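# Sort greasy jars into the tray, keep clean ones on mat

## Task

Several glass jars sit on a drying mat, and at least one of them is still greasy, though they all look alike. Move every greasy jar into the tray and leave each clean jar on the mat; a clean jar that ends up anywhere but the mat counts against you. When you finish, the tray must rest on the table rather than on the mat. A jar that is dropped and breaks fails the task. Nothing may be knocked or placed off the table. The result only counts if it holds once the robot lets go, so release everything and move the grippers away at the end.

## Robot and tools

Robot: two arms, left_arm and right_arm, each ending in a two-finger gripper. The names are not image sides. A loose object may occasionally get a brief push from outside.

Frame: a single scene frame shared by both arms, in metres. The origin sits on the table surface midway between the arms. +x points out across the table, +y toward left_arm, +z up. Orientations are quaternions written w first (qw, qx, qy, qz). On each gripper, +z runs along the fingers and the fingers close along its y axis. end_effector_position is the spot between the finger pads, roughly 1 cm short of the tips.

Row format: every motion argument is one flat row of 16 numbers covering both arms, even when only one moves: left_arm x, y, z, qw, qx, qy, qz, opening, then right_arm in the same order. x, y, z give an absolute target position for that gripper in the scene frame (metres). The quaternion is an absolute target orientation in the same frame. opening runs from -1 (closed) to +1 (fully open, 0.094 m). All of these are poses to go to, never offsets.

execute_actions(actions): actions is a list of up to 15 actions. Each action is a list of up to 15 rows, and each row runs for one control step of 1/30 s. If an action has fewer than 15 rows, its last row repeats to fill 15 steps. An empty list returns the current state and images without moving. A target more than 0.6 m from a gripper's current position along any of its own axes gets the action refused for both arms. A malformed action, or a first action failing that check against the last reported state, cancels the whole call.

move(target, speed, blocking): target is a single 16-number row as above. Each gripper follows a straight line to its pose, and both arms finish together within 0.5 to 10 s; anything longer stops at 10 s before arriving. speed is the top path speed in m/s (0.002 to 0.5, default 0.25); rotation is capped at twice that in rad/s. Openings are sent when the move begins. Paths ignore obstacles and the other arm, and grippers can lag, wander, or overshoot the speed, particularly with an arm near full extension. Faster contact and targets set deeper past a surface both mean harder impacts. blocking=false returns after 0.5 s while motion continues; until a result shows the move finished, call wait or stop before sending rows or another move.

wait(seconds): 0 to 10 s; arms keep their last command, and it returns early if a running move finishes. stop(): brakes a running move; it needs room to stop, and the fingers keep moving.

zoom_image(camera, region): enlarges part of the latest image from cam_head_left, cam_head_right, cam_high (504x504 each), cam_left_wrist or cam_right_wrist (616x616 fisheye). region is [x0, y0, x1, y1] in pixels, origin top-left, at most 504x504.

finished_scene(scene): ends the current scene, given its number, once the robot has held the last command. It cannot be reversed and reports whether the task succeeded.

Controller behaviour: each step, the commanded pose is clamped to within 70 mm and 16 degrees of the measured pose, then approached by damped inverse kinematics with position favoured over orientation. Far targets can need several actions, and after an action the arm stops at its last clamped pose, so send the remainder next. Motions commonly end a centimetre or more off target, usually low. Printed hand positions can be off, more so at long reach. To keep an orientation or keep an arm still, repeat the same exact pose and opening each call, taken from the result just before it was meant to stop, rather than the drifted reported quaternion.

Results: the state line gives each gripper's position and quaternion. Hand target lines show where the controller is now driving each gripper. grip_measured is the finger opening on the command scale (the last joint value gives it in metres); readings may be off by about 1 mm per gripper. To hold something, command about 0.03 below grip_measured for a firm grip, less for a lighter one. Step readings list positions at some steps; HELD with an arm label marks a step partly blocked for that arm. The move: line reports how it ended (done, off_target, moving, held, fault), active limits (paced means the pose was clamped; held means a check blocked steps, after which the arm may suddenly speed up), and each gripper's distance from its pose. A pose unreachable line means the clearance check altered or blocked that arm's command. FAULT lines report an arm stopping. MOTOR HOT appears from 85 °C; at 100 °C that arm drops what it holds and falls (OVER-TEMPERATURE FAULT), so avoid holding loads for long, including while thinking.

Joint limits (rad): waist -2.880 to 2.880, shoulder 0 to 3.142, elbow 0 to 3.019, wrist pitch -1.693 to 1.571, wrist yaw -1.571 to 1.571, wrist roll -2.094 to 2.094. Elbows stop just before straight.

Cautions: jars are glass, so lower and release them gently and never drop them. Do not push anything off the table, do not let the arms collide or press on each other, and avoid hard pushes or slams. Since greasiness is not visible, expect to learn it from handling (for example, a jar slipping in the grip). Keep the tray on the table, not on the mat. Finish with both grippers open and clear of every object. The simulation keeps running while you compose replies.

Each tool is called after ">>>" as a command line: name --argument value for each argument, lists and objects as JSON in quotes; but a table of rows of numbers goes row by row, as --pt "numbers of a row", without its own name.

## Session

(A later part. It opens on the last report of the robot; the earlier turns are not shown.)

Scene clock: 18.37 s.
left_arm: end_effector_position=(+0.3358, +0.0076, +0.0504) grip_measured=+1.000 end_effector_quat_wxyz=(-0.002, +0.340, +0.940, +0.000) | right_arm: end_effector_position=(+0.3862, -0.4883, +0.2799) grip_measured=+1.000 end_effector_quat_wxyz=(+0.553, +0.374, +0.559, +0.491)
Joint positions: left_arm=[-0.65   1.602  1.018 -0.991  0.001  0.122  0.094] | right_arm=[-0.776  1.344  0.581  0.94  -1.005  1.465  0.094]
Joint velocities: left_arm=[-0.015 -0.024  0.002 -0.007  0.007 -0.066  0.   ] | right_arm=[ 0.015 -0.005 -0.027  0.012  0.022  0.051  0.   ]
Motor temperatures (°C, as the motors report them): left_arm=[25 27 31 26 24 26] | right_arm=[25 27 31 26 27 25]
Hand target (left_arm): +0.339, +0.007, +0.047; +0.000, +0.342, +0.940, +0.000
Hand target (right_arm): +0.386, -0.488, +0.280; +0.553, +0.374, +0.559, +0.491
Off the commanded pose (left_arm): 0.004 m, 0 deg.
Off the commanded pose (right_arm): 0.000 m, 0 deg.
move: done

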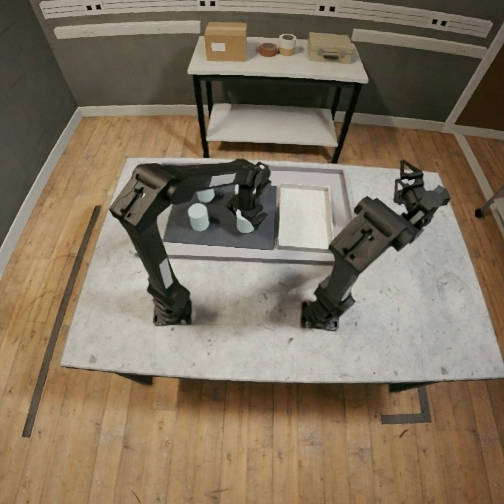

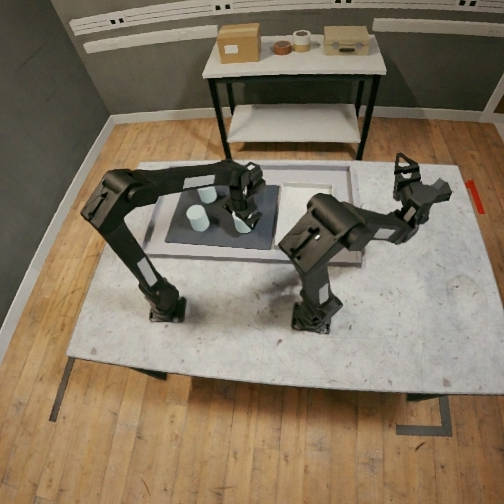

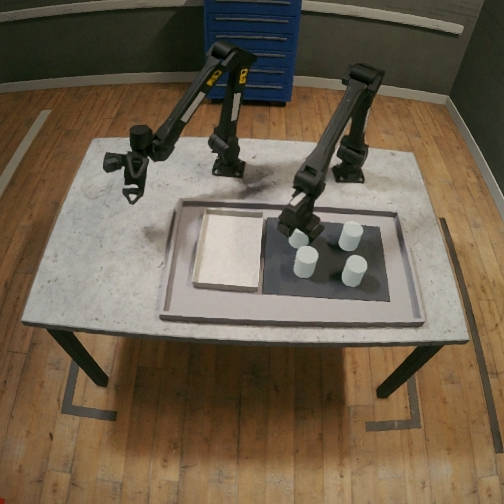

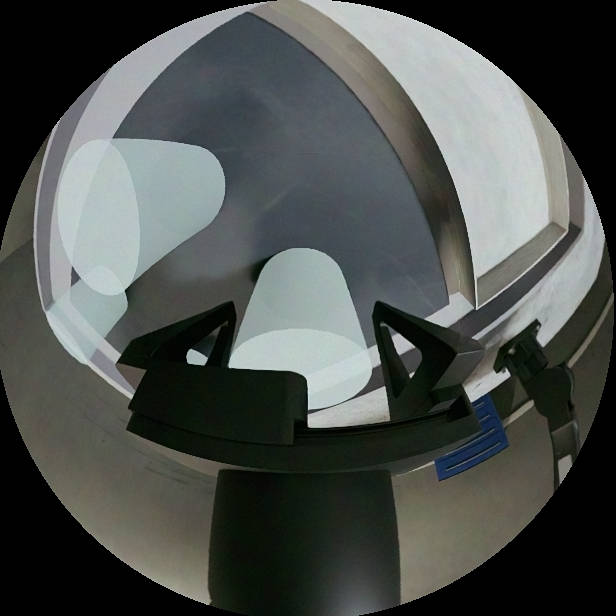

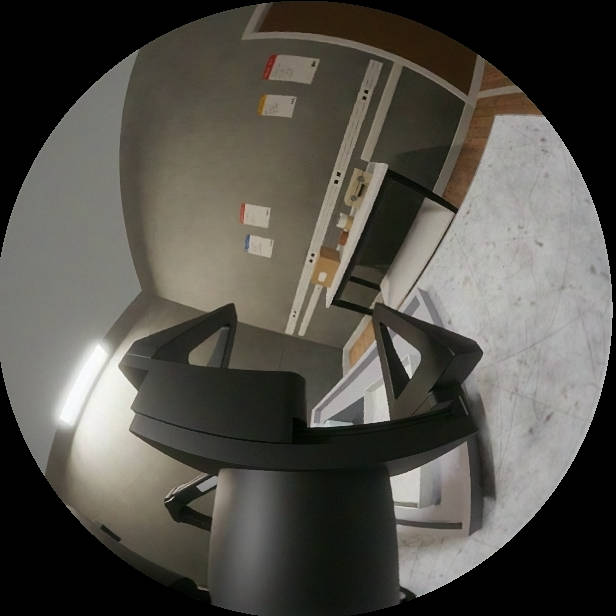

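>>> execute_actions --actions '[[[0.338,0.008,0.047,0,0.342,0.94,0,0.6,0.3862,-0.4883,0.2799,0.553,0.374,0.559,0.491,1],[0.338,0.008,0.047,0,0.342,0.94,0,0.55,0.3862,-0.4883,0.2799,0.553,0.374,0.559,0.491,1],[0.338,0.008,0.047,0,0.342,0.94,0,0.52,0.3862,-0.4883,0.2799,0.553,0.374,0.559,0.491,1],[0.338,0.008,0.047,0,0.342,0.94,0,0.5,0.3862,-0.4883,0.2799,0.553,0.374,0.559,0.491,1],[0.338,0.008,0.047,0,0.342,0.94,0,0.49,0.3862,-0.4883,0.2799,0.553,0.374,0.559,0.491,1],[0.338,0.008,0.047,0,0.342,0.94,0,0.48,0.3862,-0.4883,0.2799,0.553,0.374,0.559,0.491,1],[0.338,0.008,0.047,0,0.342,0.94,0,0.47,0.3862,-0.4883,0.2799,0.553,0.374,0.559,0.491,1],[0.338,0.008,0.047,0,0.342,0.94,0,0.46,0.3862,-0.4883,0.2799,0.553,0.374,0.559,0.491,1],[0.338,0.008,0.047,0,0.342,0.94,0,0.45,0.3862,-0.4883,0.2799,0.553,0.374,0.559,0.491,1],[0.338,0.008,0.047,0,0.342,0.94,0,0.44,0.3862,-0.4883,0.2799,0.553,0.374,0.559,0.491,1]],[[0.338,0.008,0.047,0,0.342,0.94,0,0.43,0.3862,-0.4883,0.2799,0.553,0.374,0.559,0.491,1],[0.338,0.008,0.047,0,0.342,0.94,0,0.42,0.3862,-0.4883,0.2799,0.553,0.374,0.559,0.491,1],[0.338,0.008,0.047,0,0.342,0.94,0,0.42,0.3862,-0.4883,0.2799,0.553,0.374,0.559,0.491,1],[0.338,0.008,0.047,0,0.342,0.94,0,0.415,0.3862,-0.4883,0.2799,0.553,0.374,0.559,0.491,1],[0.338,0.008,0.047,0,0.342,0.94,0,0.415,0.3862,-0.4883,0.2799,0.553,0.374,0.559,0.491,1],[0.338,0.008,0.047,0,0.342,0.94,0,0.412,0.3862,-0.4883,0.2799,0.553,0.374,0.559,0.491,1],[0.338,0.008,0.047,0,0.342,0.94,0,0.412,0.3862,-0.4883,0.2799,0.553,0.374,0.559,0.491,1],[0.338,0.008,0.047,0,0.342,0.94,0,0.409,0.3862,-0.4883,0.2799,0.553,0.374,0.559,0.491,1]]]'

Scene clock: 19.80 s.
left_arm: end_effector_position=(+0.3359, +0.0077, +0.0504) grip_measured=+0.413 end_effector_quat_wxyz=(-0.002, +0.340, +0.940, +0.000) | right_arm: end_effector_position=(+0.3862, -0.4883, +0.2799) grip_measured=+1.000 end_effector_quat_wxyz=(+0.553, +0.374, +0.559, +0.491)
Joint positions: left_arm=[-0.65   1.602  1.018 -0.991  0.001  0.123  0.066] | right_arm=[-0.776  1.344  0.581  0.94  -1.005  1.465  0.094]
Joint velocities: left_arm=[-0.005 -0.015 -0.002  0.007  0.081 -0.022 -0.001] | right_arm=[ 0.005 -0.015  0.017 -0.007 -0.007  0.022  0.   ]
Motor temperatures (°C, as the motors report them): left_arm=[25 27 31 26 24 26] | right_arm=[25 27 31 26 27 25]
Hand target (left_arm): +0.338, +0.008, +0.047; -0.000, +0.342, +0.940, +0.000
Hand target (right_arm): +0.386, -0.488, +0.280; +0.553, +0.374, +0.559, +0.491
Off the commanded pose (left_arm): 0.004 m, 0 deg.
Off the commanded pose (right_arm): 0.000 m, 0 deg.
Step readings (end_effector_position; steps 1 to 15: 1st action; 16 to 30: 2nd action):
0: left_arm (+0.3358, +0.0076, +0.0504) | right_arm (+0.3862, -0.4883, +0.2799)
1: left_arm (+0.3358, +0.0076, +0.0504) | right_arm (+0.3862, -0.4883, +0.2799)
2: left_arm (+0.3358, +0.0076, +0.0504) | right_arm (+0.3862, -0.4883, +0.2799)
4: left_arm (+0.3358, +0.0076, +0.0504) | right_arm (+0.3862, -0.4883, +0.2799)
8: left_arm (+0.3358, +0.0076, +0.0504) | right_arm (+0.3862, -0.4883, +0.2799)
15: left_arm (+0.3359, +0.0077, +0.0504) | right_arm (+0.3862, -0.4883, +0.2799)
16: left_arm (+0.3359, +0.0077, +0.0504) | right_arm (+0.3862, -0.4883, +0.2799)
17: left_arm (+0.3359, +0.0077, +0.0504) | right_arm (+0.3862, -0.4883, +0.2799)
19: left_arm (+0.3359, +0.0077, +0.0504) | right_arm (+0.3862, -0.4883, +0.2799)
23: left_arm (+0.3359, +0.0077, +0.0504) | right_arm (+0.3862, -0.4883, +0.2799)
30: end_effector_position above

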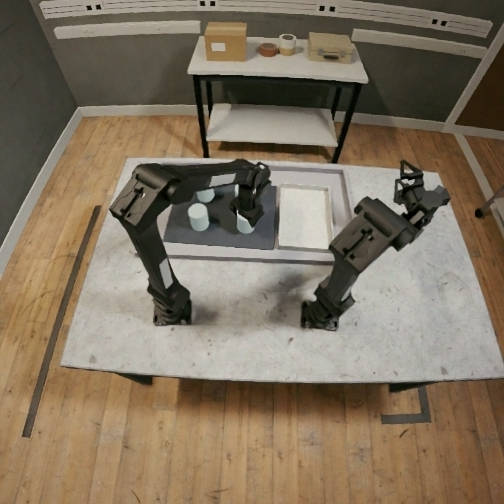

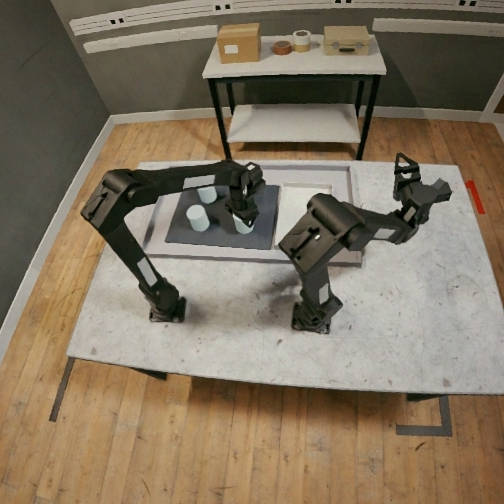

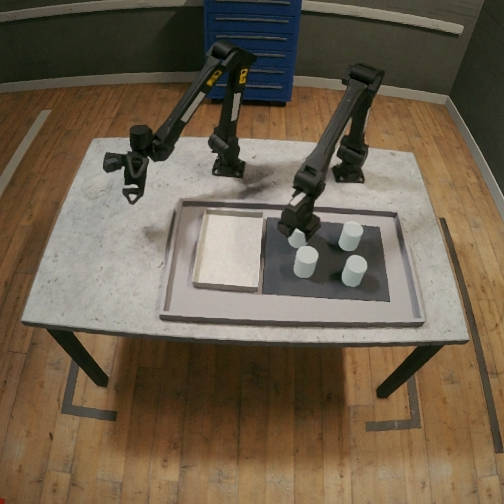

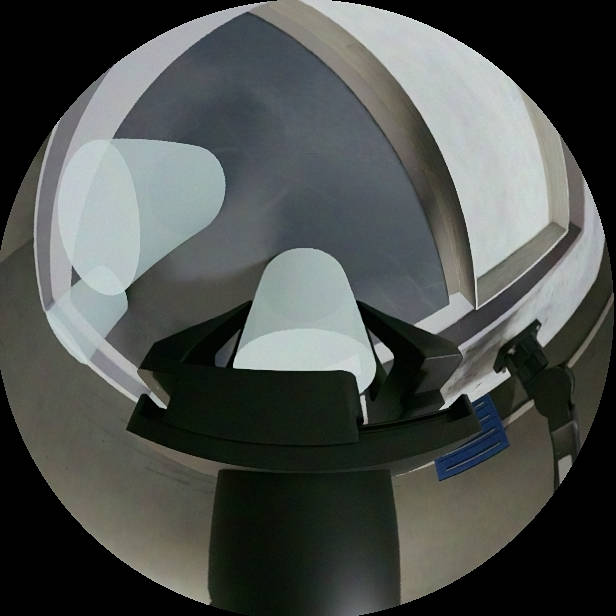

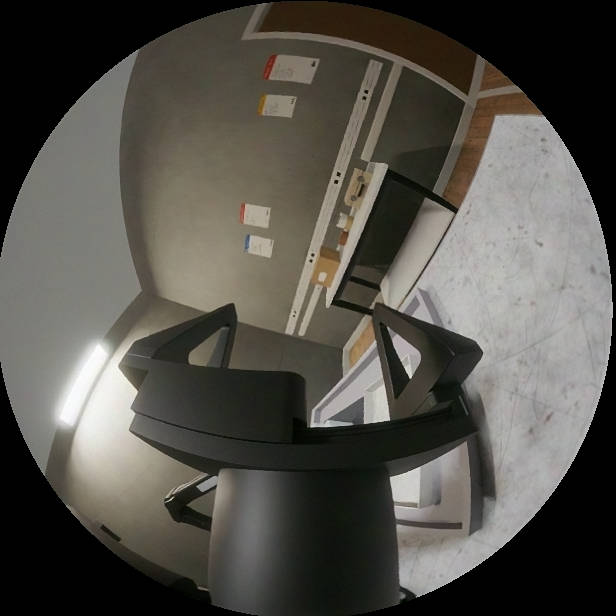

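>>> move --target '[0.349,-0.002,0.084,0,0.342,0.94,0,0.409,0.3862,-0.4883,0.2799,0.553,0.374,0.559,0.491,1]' --speed 0.035

Scene clock: 21.23 s.
left_arm: end_effector_position=(+0.3308, +0.0110, +0.0612) grip_measured=+0.413 end_effector_quat_wxyz=(-0.027, +0.340, +0.940, +0.006) | right_arm: end_effector_position=(+0.3862, -0.4883, +0.2799) grip_measured=+1.000 end_effector_quat_wxyz=(+0.553, +0.374, +0.559, +0.491)
Joint positions: left_arm=[-0.65   1.602  1.05  -1.075  0.001  0.123  0.066] | right_arm=[-0.776  1.344  0.581  0.94  -1.005  1.465  0.094]
Joint velocities: left_arm=[-0.015  0.005 -0.027  0.012  0.051 -0.007 -0.001] | right_arm=[-0.005 -0.005  0.012 -0.002 -0.037 -0.066  0.   ]
Motor temperatures (°C, as the motors report them): left_arm=[25 27 31 26 24 26] | right_arm=[25 27 31 26 27 25]
Hand target (left_arm): +0.347, -0.001, +0.085; +0.000, +0.342, +0.940, -0.000
Hand target (right_arm): +0.386, -0.488, +0.280; +0.553, +0.374, +0.559, +0.491
Off the commanded pose (left_arm): 0.032 m, 3 deg.
Off the commanded pose (right_arm): 0.000 m, 0 deg.
move: off_target (left_arm)

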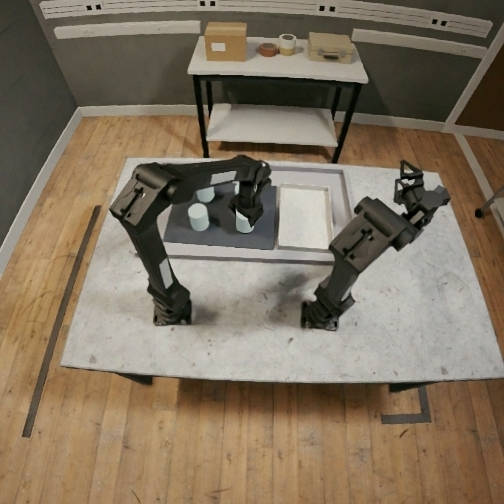

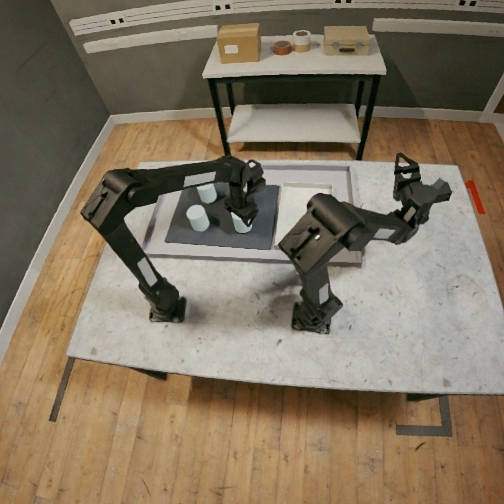

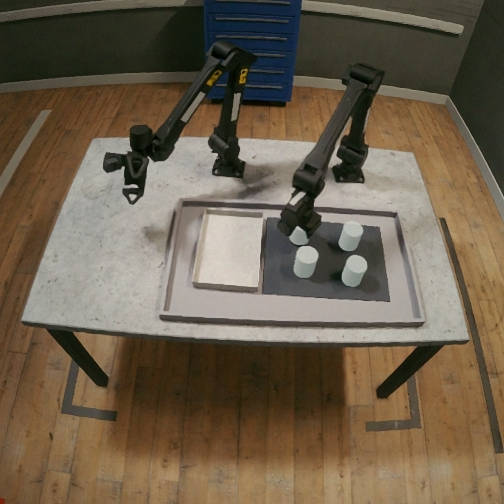

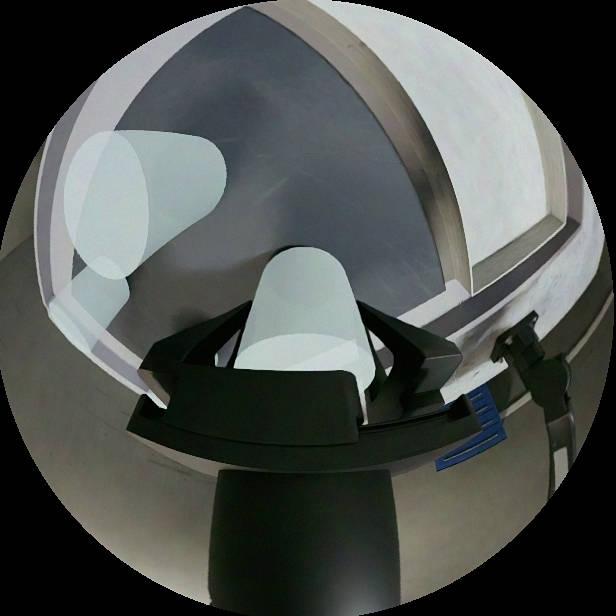

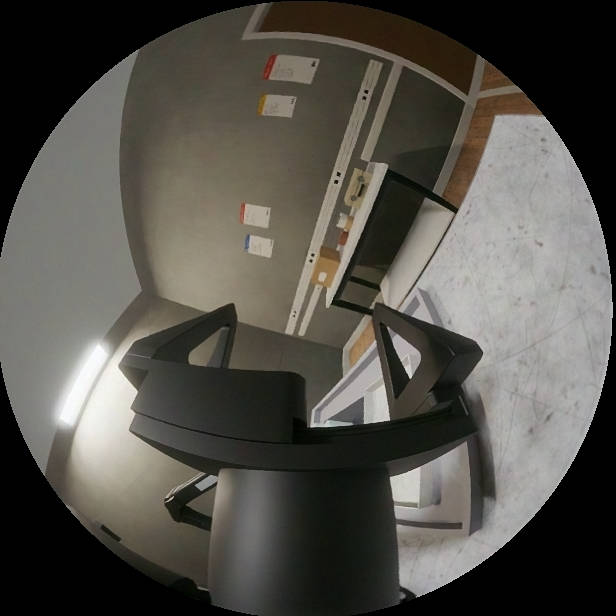

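>>> move --target '[0.339,0.007,0.047,0,0.342,0.94,0,0.405,0.3862,-0.4883,0.2799,0.553,0.374,0.559,0.491,1]' --speed 0.025

>>> execute_actions --actions '[[[0.339,0.007,0.047,0,0.342,0.94,0,0.42,0.3862,-0.4883,0.2799,0.553,0.374,0.559,0.491,1],[0.339,0.007,0.047,0,0.342,0.94,0,0.43,0.3862,-0.4883,0.2799,0.553,0.374,0.559,0.491,1],[0.339,0.007,0.047,0,0.342,0.94,0,0.46,0.3862,-0.4883,0.2799,0.553,0.374,0.559,0.491,1],[0.339,0.007,0.047,0,0.342,0.94,0,0.6,0.3862,-0.4883,0.2799,0.553,0.374,0.559,0.491,1],[0.339,0.007,0.047,0,0.342,0.94,0,1,0.3862,-0.4883,0.2799,0.553,0.374,0.559,0.491,1]]]'

Scene clock: 22.90 s.
left_arm: end_effector_position=(+0.3355, +0.0079, +0.0505) grip_measured=+0.411 end_effector_quat_wxyz=(-0.003, +0.340, +0.940, +0.000) | right_arm: end_effector_position=(+0.3862, -0.4883, +0.2799) grip_measured=+1.000 end_effector_quat_wxyz=(+0.553, +0.374, +0.559, +0.491)
Joint positions: left_arm=[-0.65   1.602  1.018 -0.993  0.001  0.123  0.066] | right_arm=[-0.776  1.344  0.581  0.94  -1.005  1.465  0.094]
Joint velocities: left_arm=[ 0.005 -0.005  0.007 -0.002  0.037  0.037 -0.001] | right_arm=[-0.005  0.005  0.017 -0.002  0.007 -0.022  0.   ]
Motor temperatures (°C, as the motors report them): left_arm=[25 27 31 26 24 26] | right_arm=[25 27 31 26 27 25]
Hand target (left_arm): +0.339, +0.007, +0.047; +0.000, +0.342, +0.940, +0.000
Hand target (right_arm): +0.386, -0.488, +0.280; +0.553, +0.374, +0.559, +0.491
Off the commanded pose (left_arm): 0.005 m, 0 deg.
Off the commanded pose (right_arm): 0.000 m, 0 deg.
move: done

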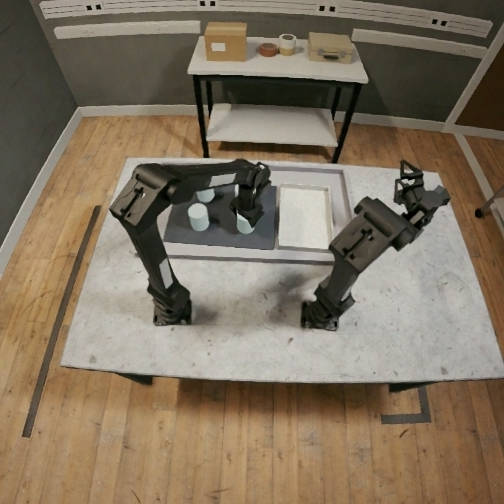

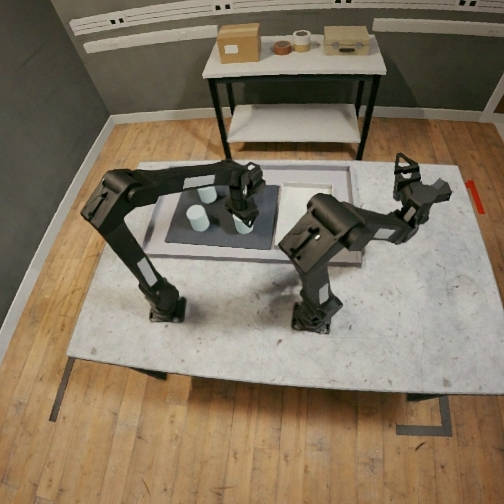

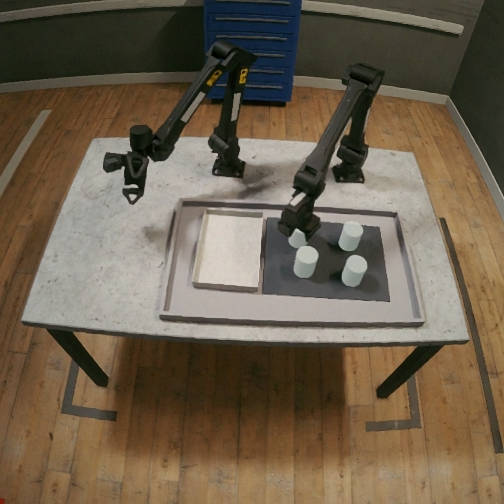

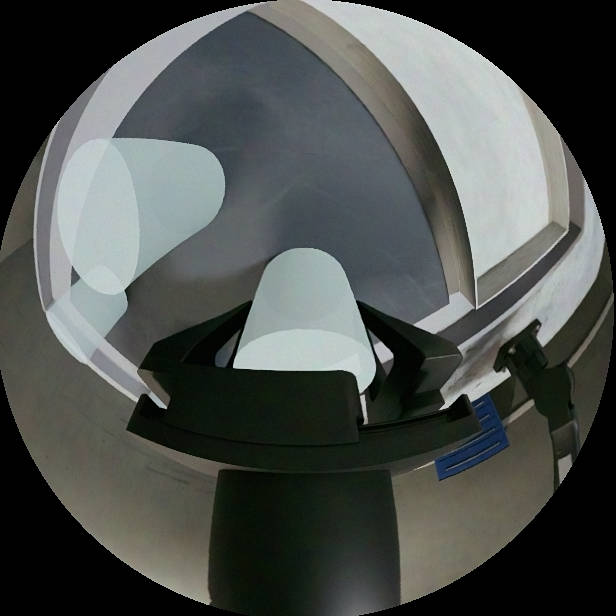

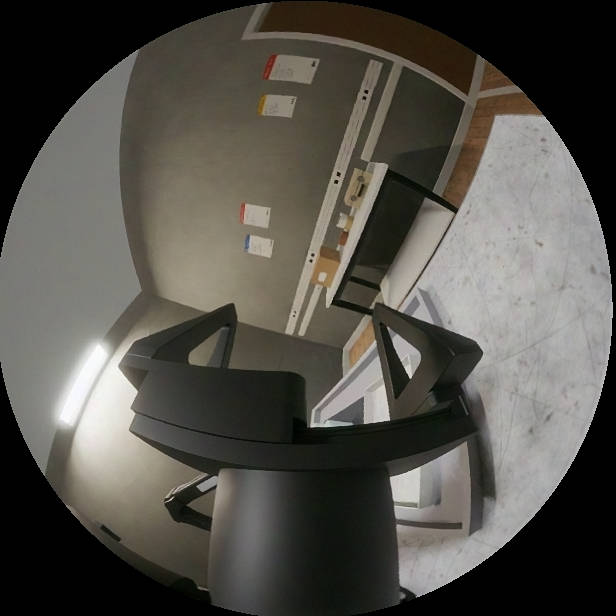

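Scene clock: 23.40 s.
left_arm: end_effector_position=(+0.3359, +0.0077, +0.0505) grip_measured=+1.000 end_effector_quat_wxyz=(-0.002, +0.340, +0.940, +0.000) | right_arm: end_effector_position=(+0.3862, -0.4883, +0.2799) grip_measured=+1.000 end_effector_quat_wxyz=(+0.553, +0.374, +0.559, +0.491)
Joint positions: left_arm=[-0.65   1.602  1.018 -0.992  0.001  0.123  0.094] | right_arm=[-0.776  1.344  0.581  0.94  -1.005  1.465  0.094]
Joint velocities: left_arm=[ 0.005 -0.005  0.007  0.002 -0.051 -0.007  0.   ] | right_arm=[-0.005 -0.005 -0.007 -0.002  0.007 -0.007  0.   ]
Motor temperatures (°C, as the motors report them): left_arm=[25 27 31 26 24 26] | right_arm=[25 27 31 26 27 25]
Hand target (left_arm): +0.339, +0.007, +0.047; +0.000, +0.342, +0.940, +0.000
Hand target (right_arm): +0.386, -0.488, +0.280; +0.553, +0.374, +0.559, +0.491
Off the commanded pose (left_arm): 0.005 m, 0 deg.
Off the commanded pose (right_arm): 0.000 m, 0 deg.
Step readings (end_effector_position):
0: left_arm (+0.3355, +0.0079, +0.0505) | right_arm (+0.3862, -0.4883, +0.2799)
1: left_arm (+0.3355, +0.0079, +0.0505) | right_arm (+0.3862, -0.4883, +0.2799)
2: left_arm (+0.3356, +0.0078, +0.0505) | right_arm (+0.3862, -0.4883, +0.2799)
4: left_arm (+0.3359, +0.0077, +0.0505) | right_arm (+0.3862, -0.4883, +0.2799)
8: left_arm (+0.3359, +0.0077, +0.0505) | right_arm (+0.3862, -0.4883, +0.2799)
15: end_effector_position above

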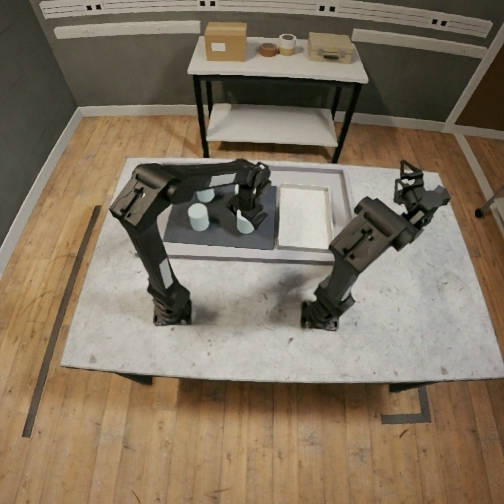

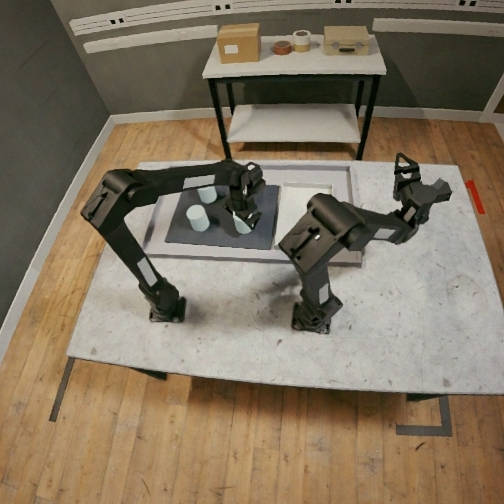

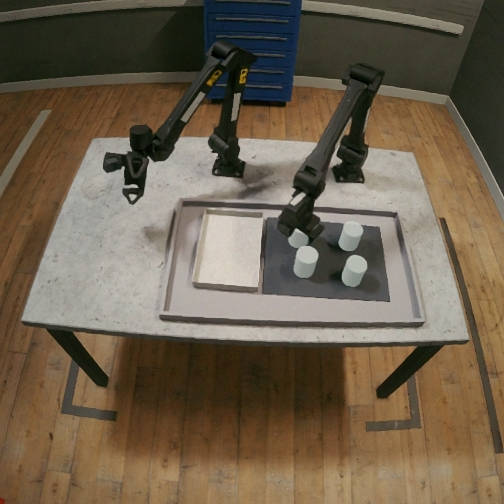

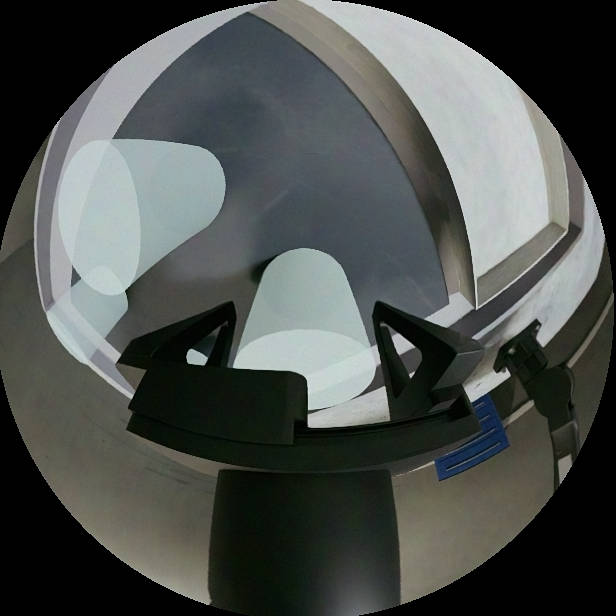

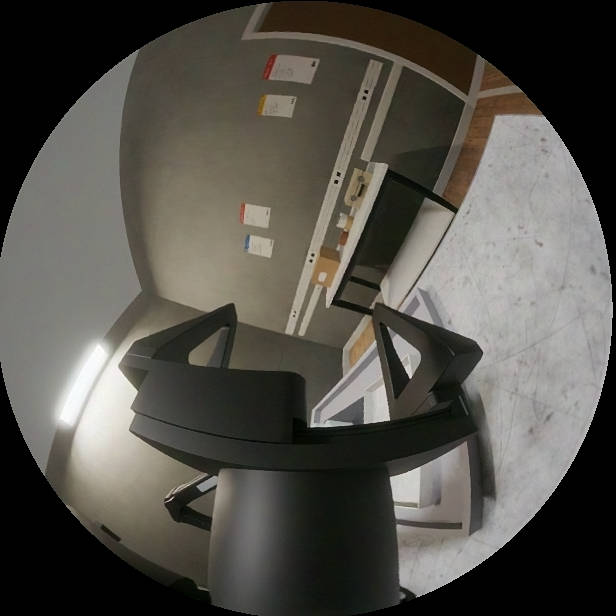

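>>> move --target '[0.35,-0.003,0.165,0,0.342,0.94,0,1,0.3862,-0.4883,0.2799,0.553,0.374,0.559,0.491,1]' --speed 0.15

>>> move --target '[0.445,0.022,0.15,0,0,1,0,1,0.3862,-0.4883,0.2799,0.553,0.374,0.559,0.491,1]' --speed 0.25

Scene clock: 24.60 s.
left_arm: end_effector_position=(+0.3370, +0.0070, +0.1418) grip_measured=+1.000 end_effector_quat_wxyz=(-0.026, +0.340, +0.940, +0.006) | right_arm: end_effector_position=(+0.3862, -0.4883, +0.2799) grip_measured=+1.000 end_effector_quat_wxyz=(+0.553, +0.374, +0.559, +0.491)
Joint positions: left_arm=[-0.65   1.525  1.192 -1.291  0.001  0.123  0.094] | right_arm=[-0.776  1.344  0.581  0.94  -1.005  1.465  0.094]
Joint velocities: left_arm=[-0.005  0.015  0.012 -0.002 -0.007 -0.037  0.   ] | right_arm=[ 0.005  0.005  0.002 -0.017  0.022  0.007  0.   ]
Motor temperatures (°C, as the motors report them): left_arm=[25 27 32 26 24 26] | right_arm=[25 27 31 26 27 25]
Hand target (left_arm): +0.347, -0.001, +0.166; +0.000, +0.342, +0.940, -0.000
Hand target (right_arm): +0.386, -0.488, +0.280; +0.553, +0.374, +0.559, +0.491
Off the commanded pose (left_arm): 0.028 m, 3 deg.
Off the commanded pose (right_arm): 0.000 m, 0 deg.
move: off_target (left_arm)

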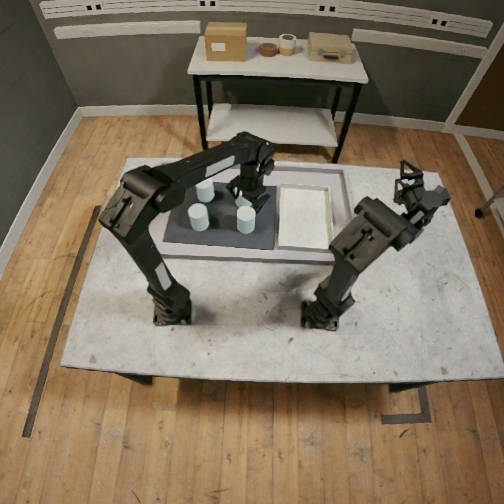

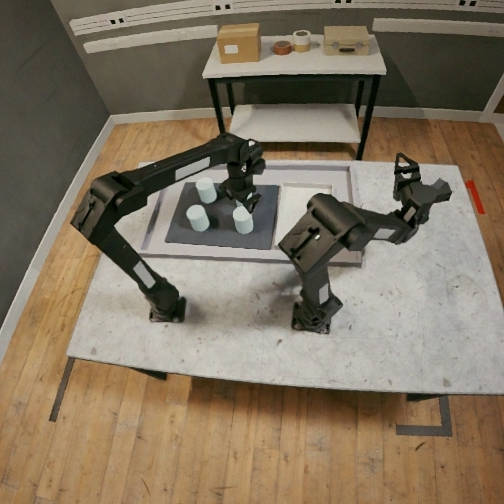

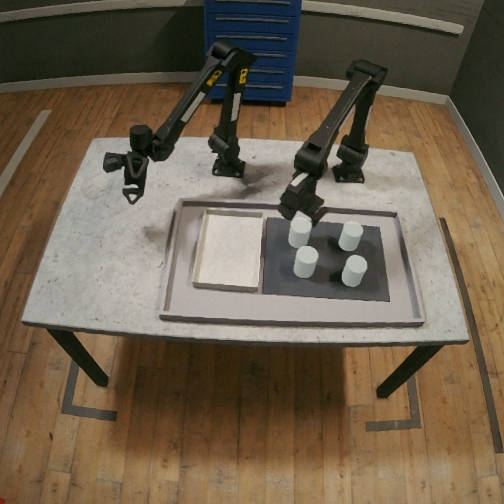

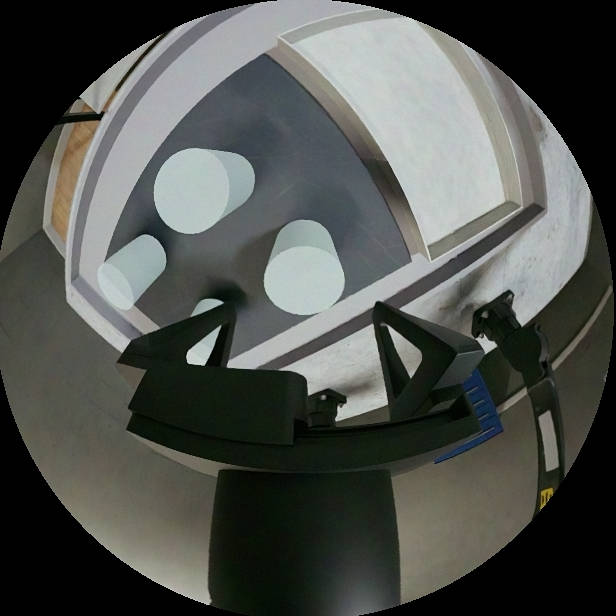

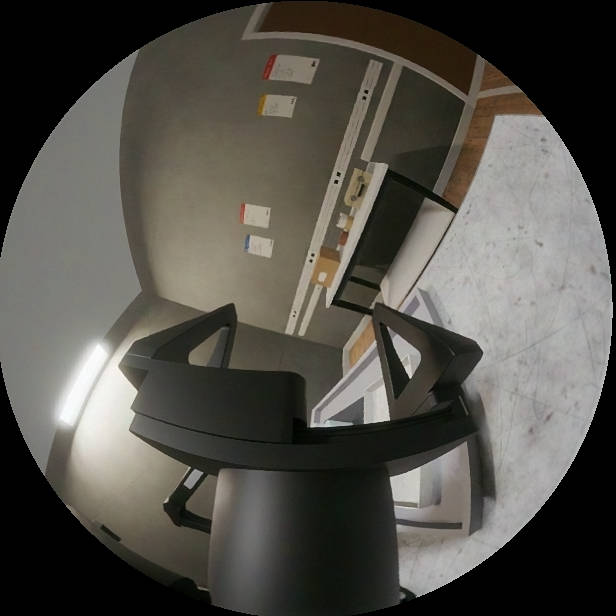

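Scene clock: 26.53 s.
left_arm: end_effector_position=(+0.4267, +0.0228, +0.1392) grip_measured=+1.000 end_effector_quat_wxyz=(-0.012, +0.011, +1.000, +0.005) | right_arm: end_effector_position=(+0.3862, -0.4883, +0.2799) grip_measured=+1.000 end_effector_quat_wxyz=(+0.553, +0.374, +0.559, +0.491)
Joint positions: left_arm=[-0.524  1.686  1.383 -1.294  0.001 -0.424  0.094] | right_arm=[-0.776  1.344  0.581  0.94  -1.005  1.465  0.094]
Joint velocities: left_arm=[ 0.005 -0.005 -0.002 -0.017  0.007 -0.022  0.   ] | right_arm=[0.005 0.005 0.007 0.007 0.037 0.081 0.   ]
Motor temperatures (°C, as the motors report them): left_arm=[25 27 32 26 24 26] | right_arm=[25 27 31 26 27 25]
Hand target (left_arm): +0.444, +0.022, +0.151; +0.001, +0.000, +1.000, +0.001
Hand target (right_arm): +0.386, -0.488, +0.280; +0.553, +0.374, +0.559, +0.491
Off the commanded pose (left_arm): 0.021 m, 2 deg.
Off the commanded pose (right_arm): 0.000 m, 0 deg.
move: off_target (left_arm)

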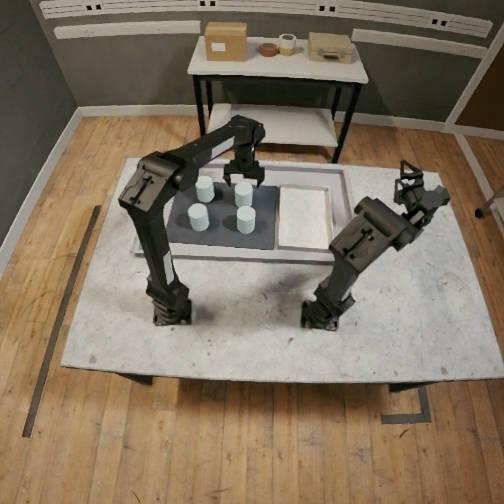

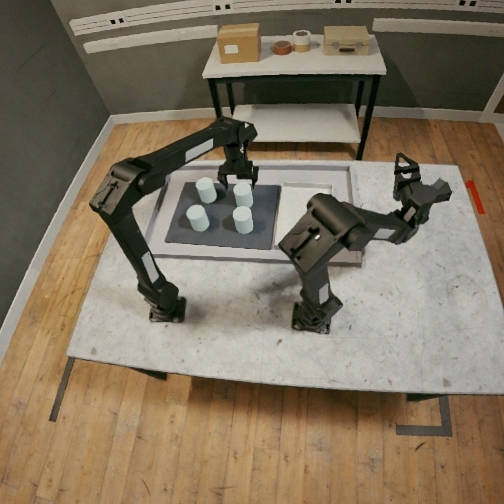

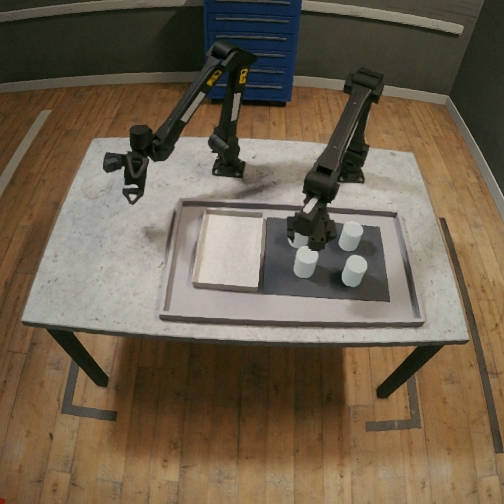

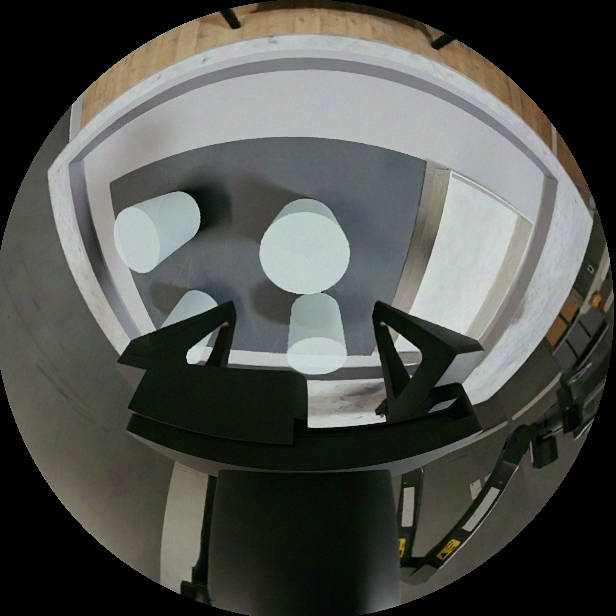

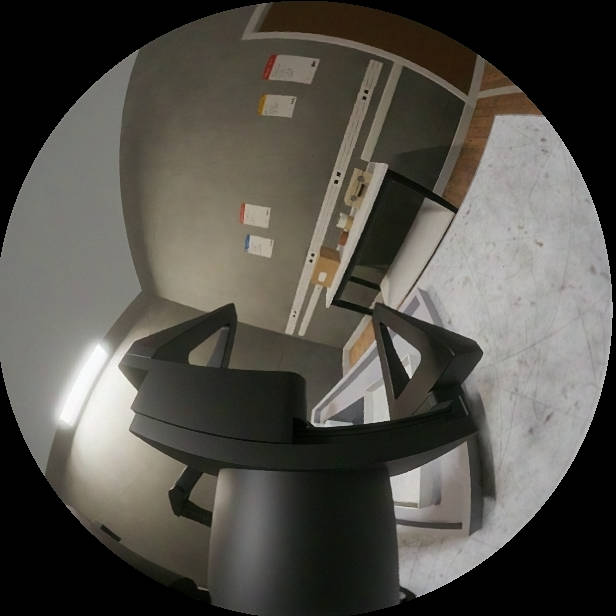

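>>> move --target '[0.449,0.022,0.108,0,0,1,0,1,0.3862,-0.4883,0.2799,0.553,0.374,0.559,0.491,1]' --speed 0.08

Scene clock: 27.50 s.
left_arm: end_effector_position=(+0.4420, +0.0157, +0.1111) grip_measured=+1.000 end_effector_quat_wxyz=(-0.004, +0.010, +1.000, +0.001) | right_arm: end_effector_position=(+0.3862, -0.4883, +0.2799) grip_measured=+1.000 end_effector_quat_wxyz=(+0.553, +0.374, +0.559, +0.491)
Joint positions: left_arm=[-0.524  1.74   1.378 -1.216  0.001 -0.425  0.094] | right_arm=[-0.776  1.344  0.581  0.94  -1.005  1.465  0.094]
Joint velocities: left_arm=[ 0.005 -0.005 -0.002 -0.012  0.11  -0.007  0.   ] | right_arm=[-0.015  0.005  0.027 -0.017 -0.007  0.066  0.   ]
Motor temperatures (°C, as the motors report them): left_arm=[25 27 32 26 24 26] | right_arm=[25 27 31 26 27 25]
Hand target (left_arm): +0.449, +0.022, +0.108; +0.000, -0.000, +1.000, +0.000
Hand target (right_arm): +0.386, -0.488, +0.280; +0.553, +0.374, +0.559, +0.491
Off the commanded pose (left_arm): 0.010 m, 1 deg.
Off the commanded pose (right_arm): 0.000 m, 0 deg.
move: done

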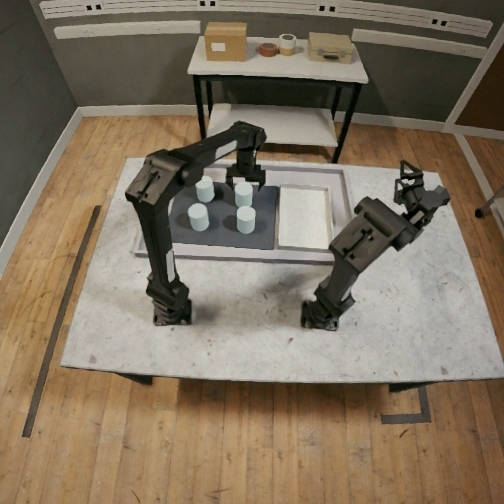

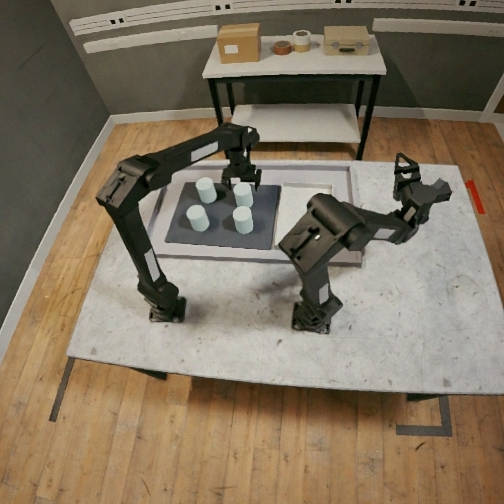

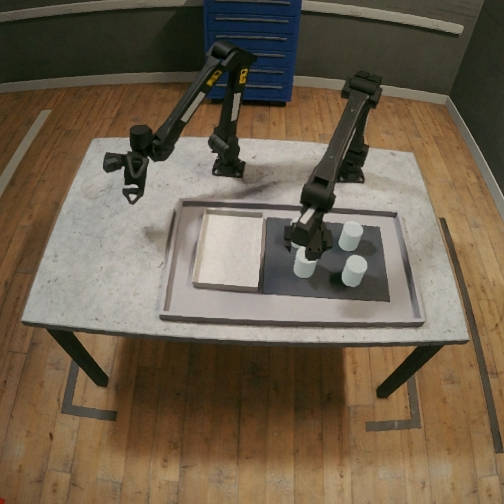

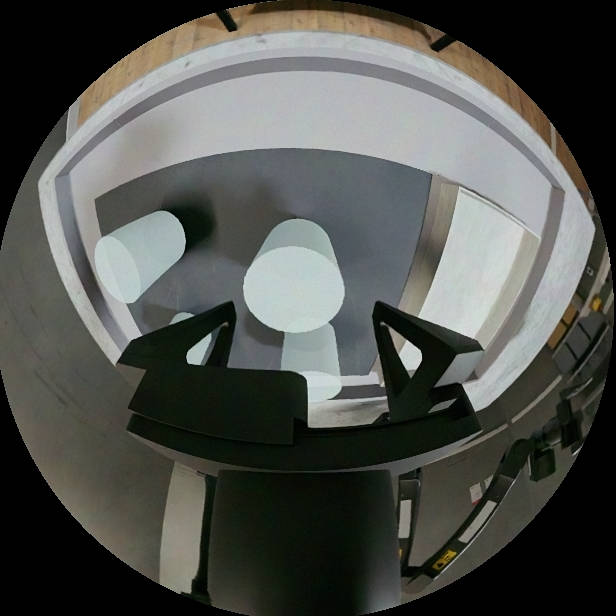

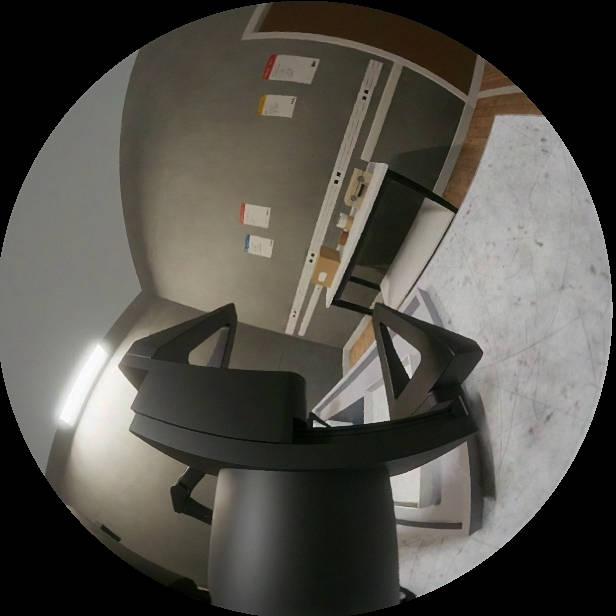

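>>> move --target '[0.453,0.030,0.100,0,0,1,0,1,0.3862,-0.4883,0.2799,0.553,0.374,0.559,0.491,1]' --speed 0.05

Scene clock: 28.47 s.
left_arm: end_effector_position=(+0.4481, +0.0253, +0.1080) grip_measured=+1.000 end_effector_quat_wxyz=(+0.001, +0.002, +1.000, -0.001) | right_arm: end_effector_position=(+0.3862, -0.4883, +0.2799) grip_measured=+1.000 end_effector_quat_wxyz=(+0.553, +0.374, +0.559, +0.491)
Joint positions: left_arm=[-0.501  1.74   1.369 -1.196  0.001 -0.418  0.094] | right_arm=[-0.776  1.344  0.581  0.94  -1.005  1.465  0.094]
Joint velocities: left_arm=[ 0.005 -0.005  0.017  0.002 -0.081 -0.007  0.   ] | right_arm=[ 0.005 -0.015 -0.012  0.017 -0.022 -0.066  0.   ]
Motor temperatures (°C, as the motors report them): left_arm=[25 27 32 26 24 26] | right_arm=[25 27 31 26 27 25]
Hand target (left_arm): +0.453, +0.030, +0.100; +0.000, -0.000, +1.000, +0.000
Hand target (right_arm): +0.386, -0.488, +0.280; +0.553, +0.374, +0.559, +0.491
Off the commanded pose (left_arm): 0.010 m, 0 deg.
Off the commanded pose (right_arm): 0.000 m, 0 deg.
move: done

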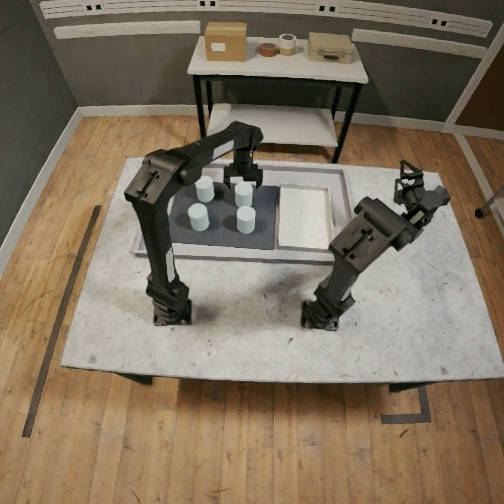

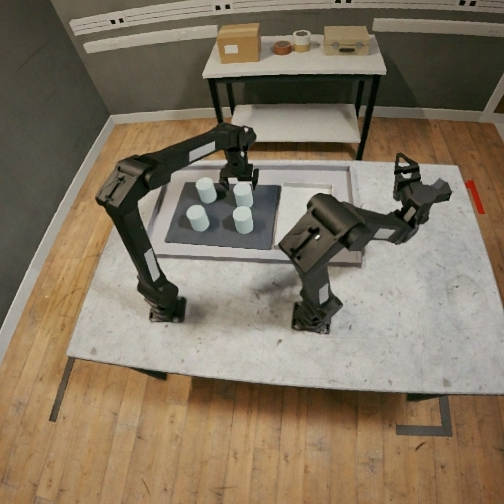

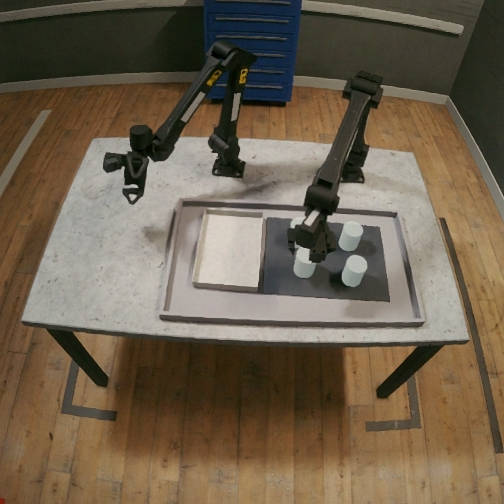

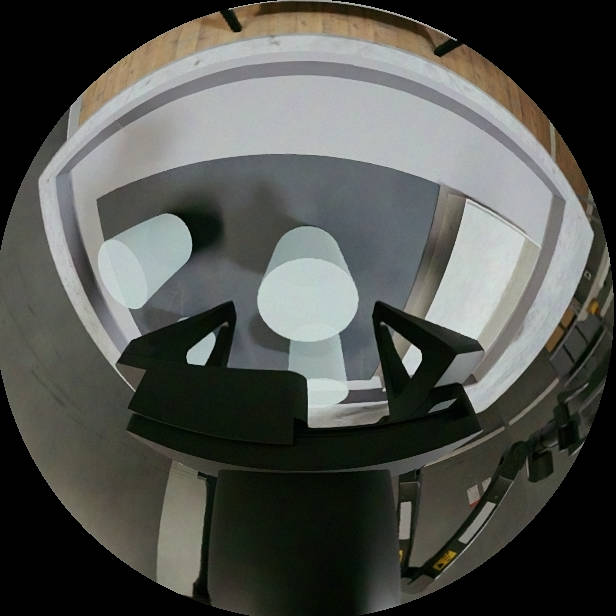

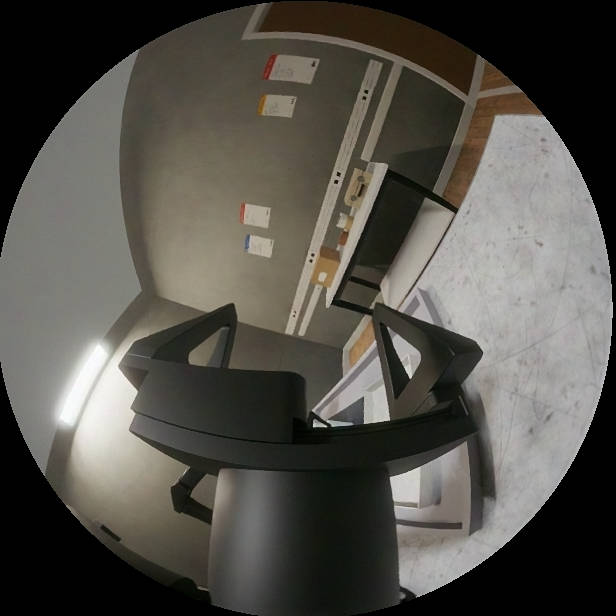

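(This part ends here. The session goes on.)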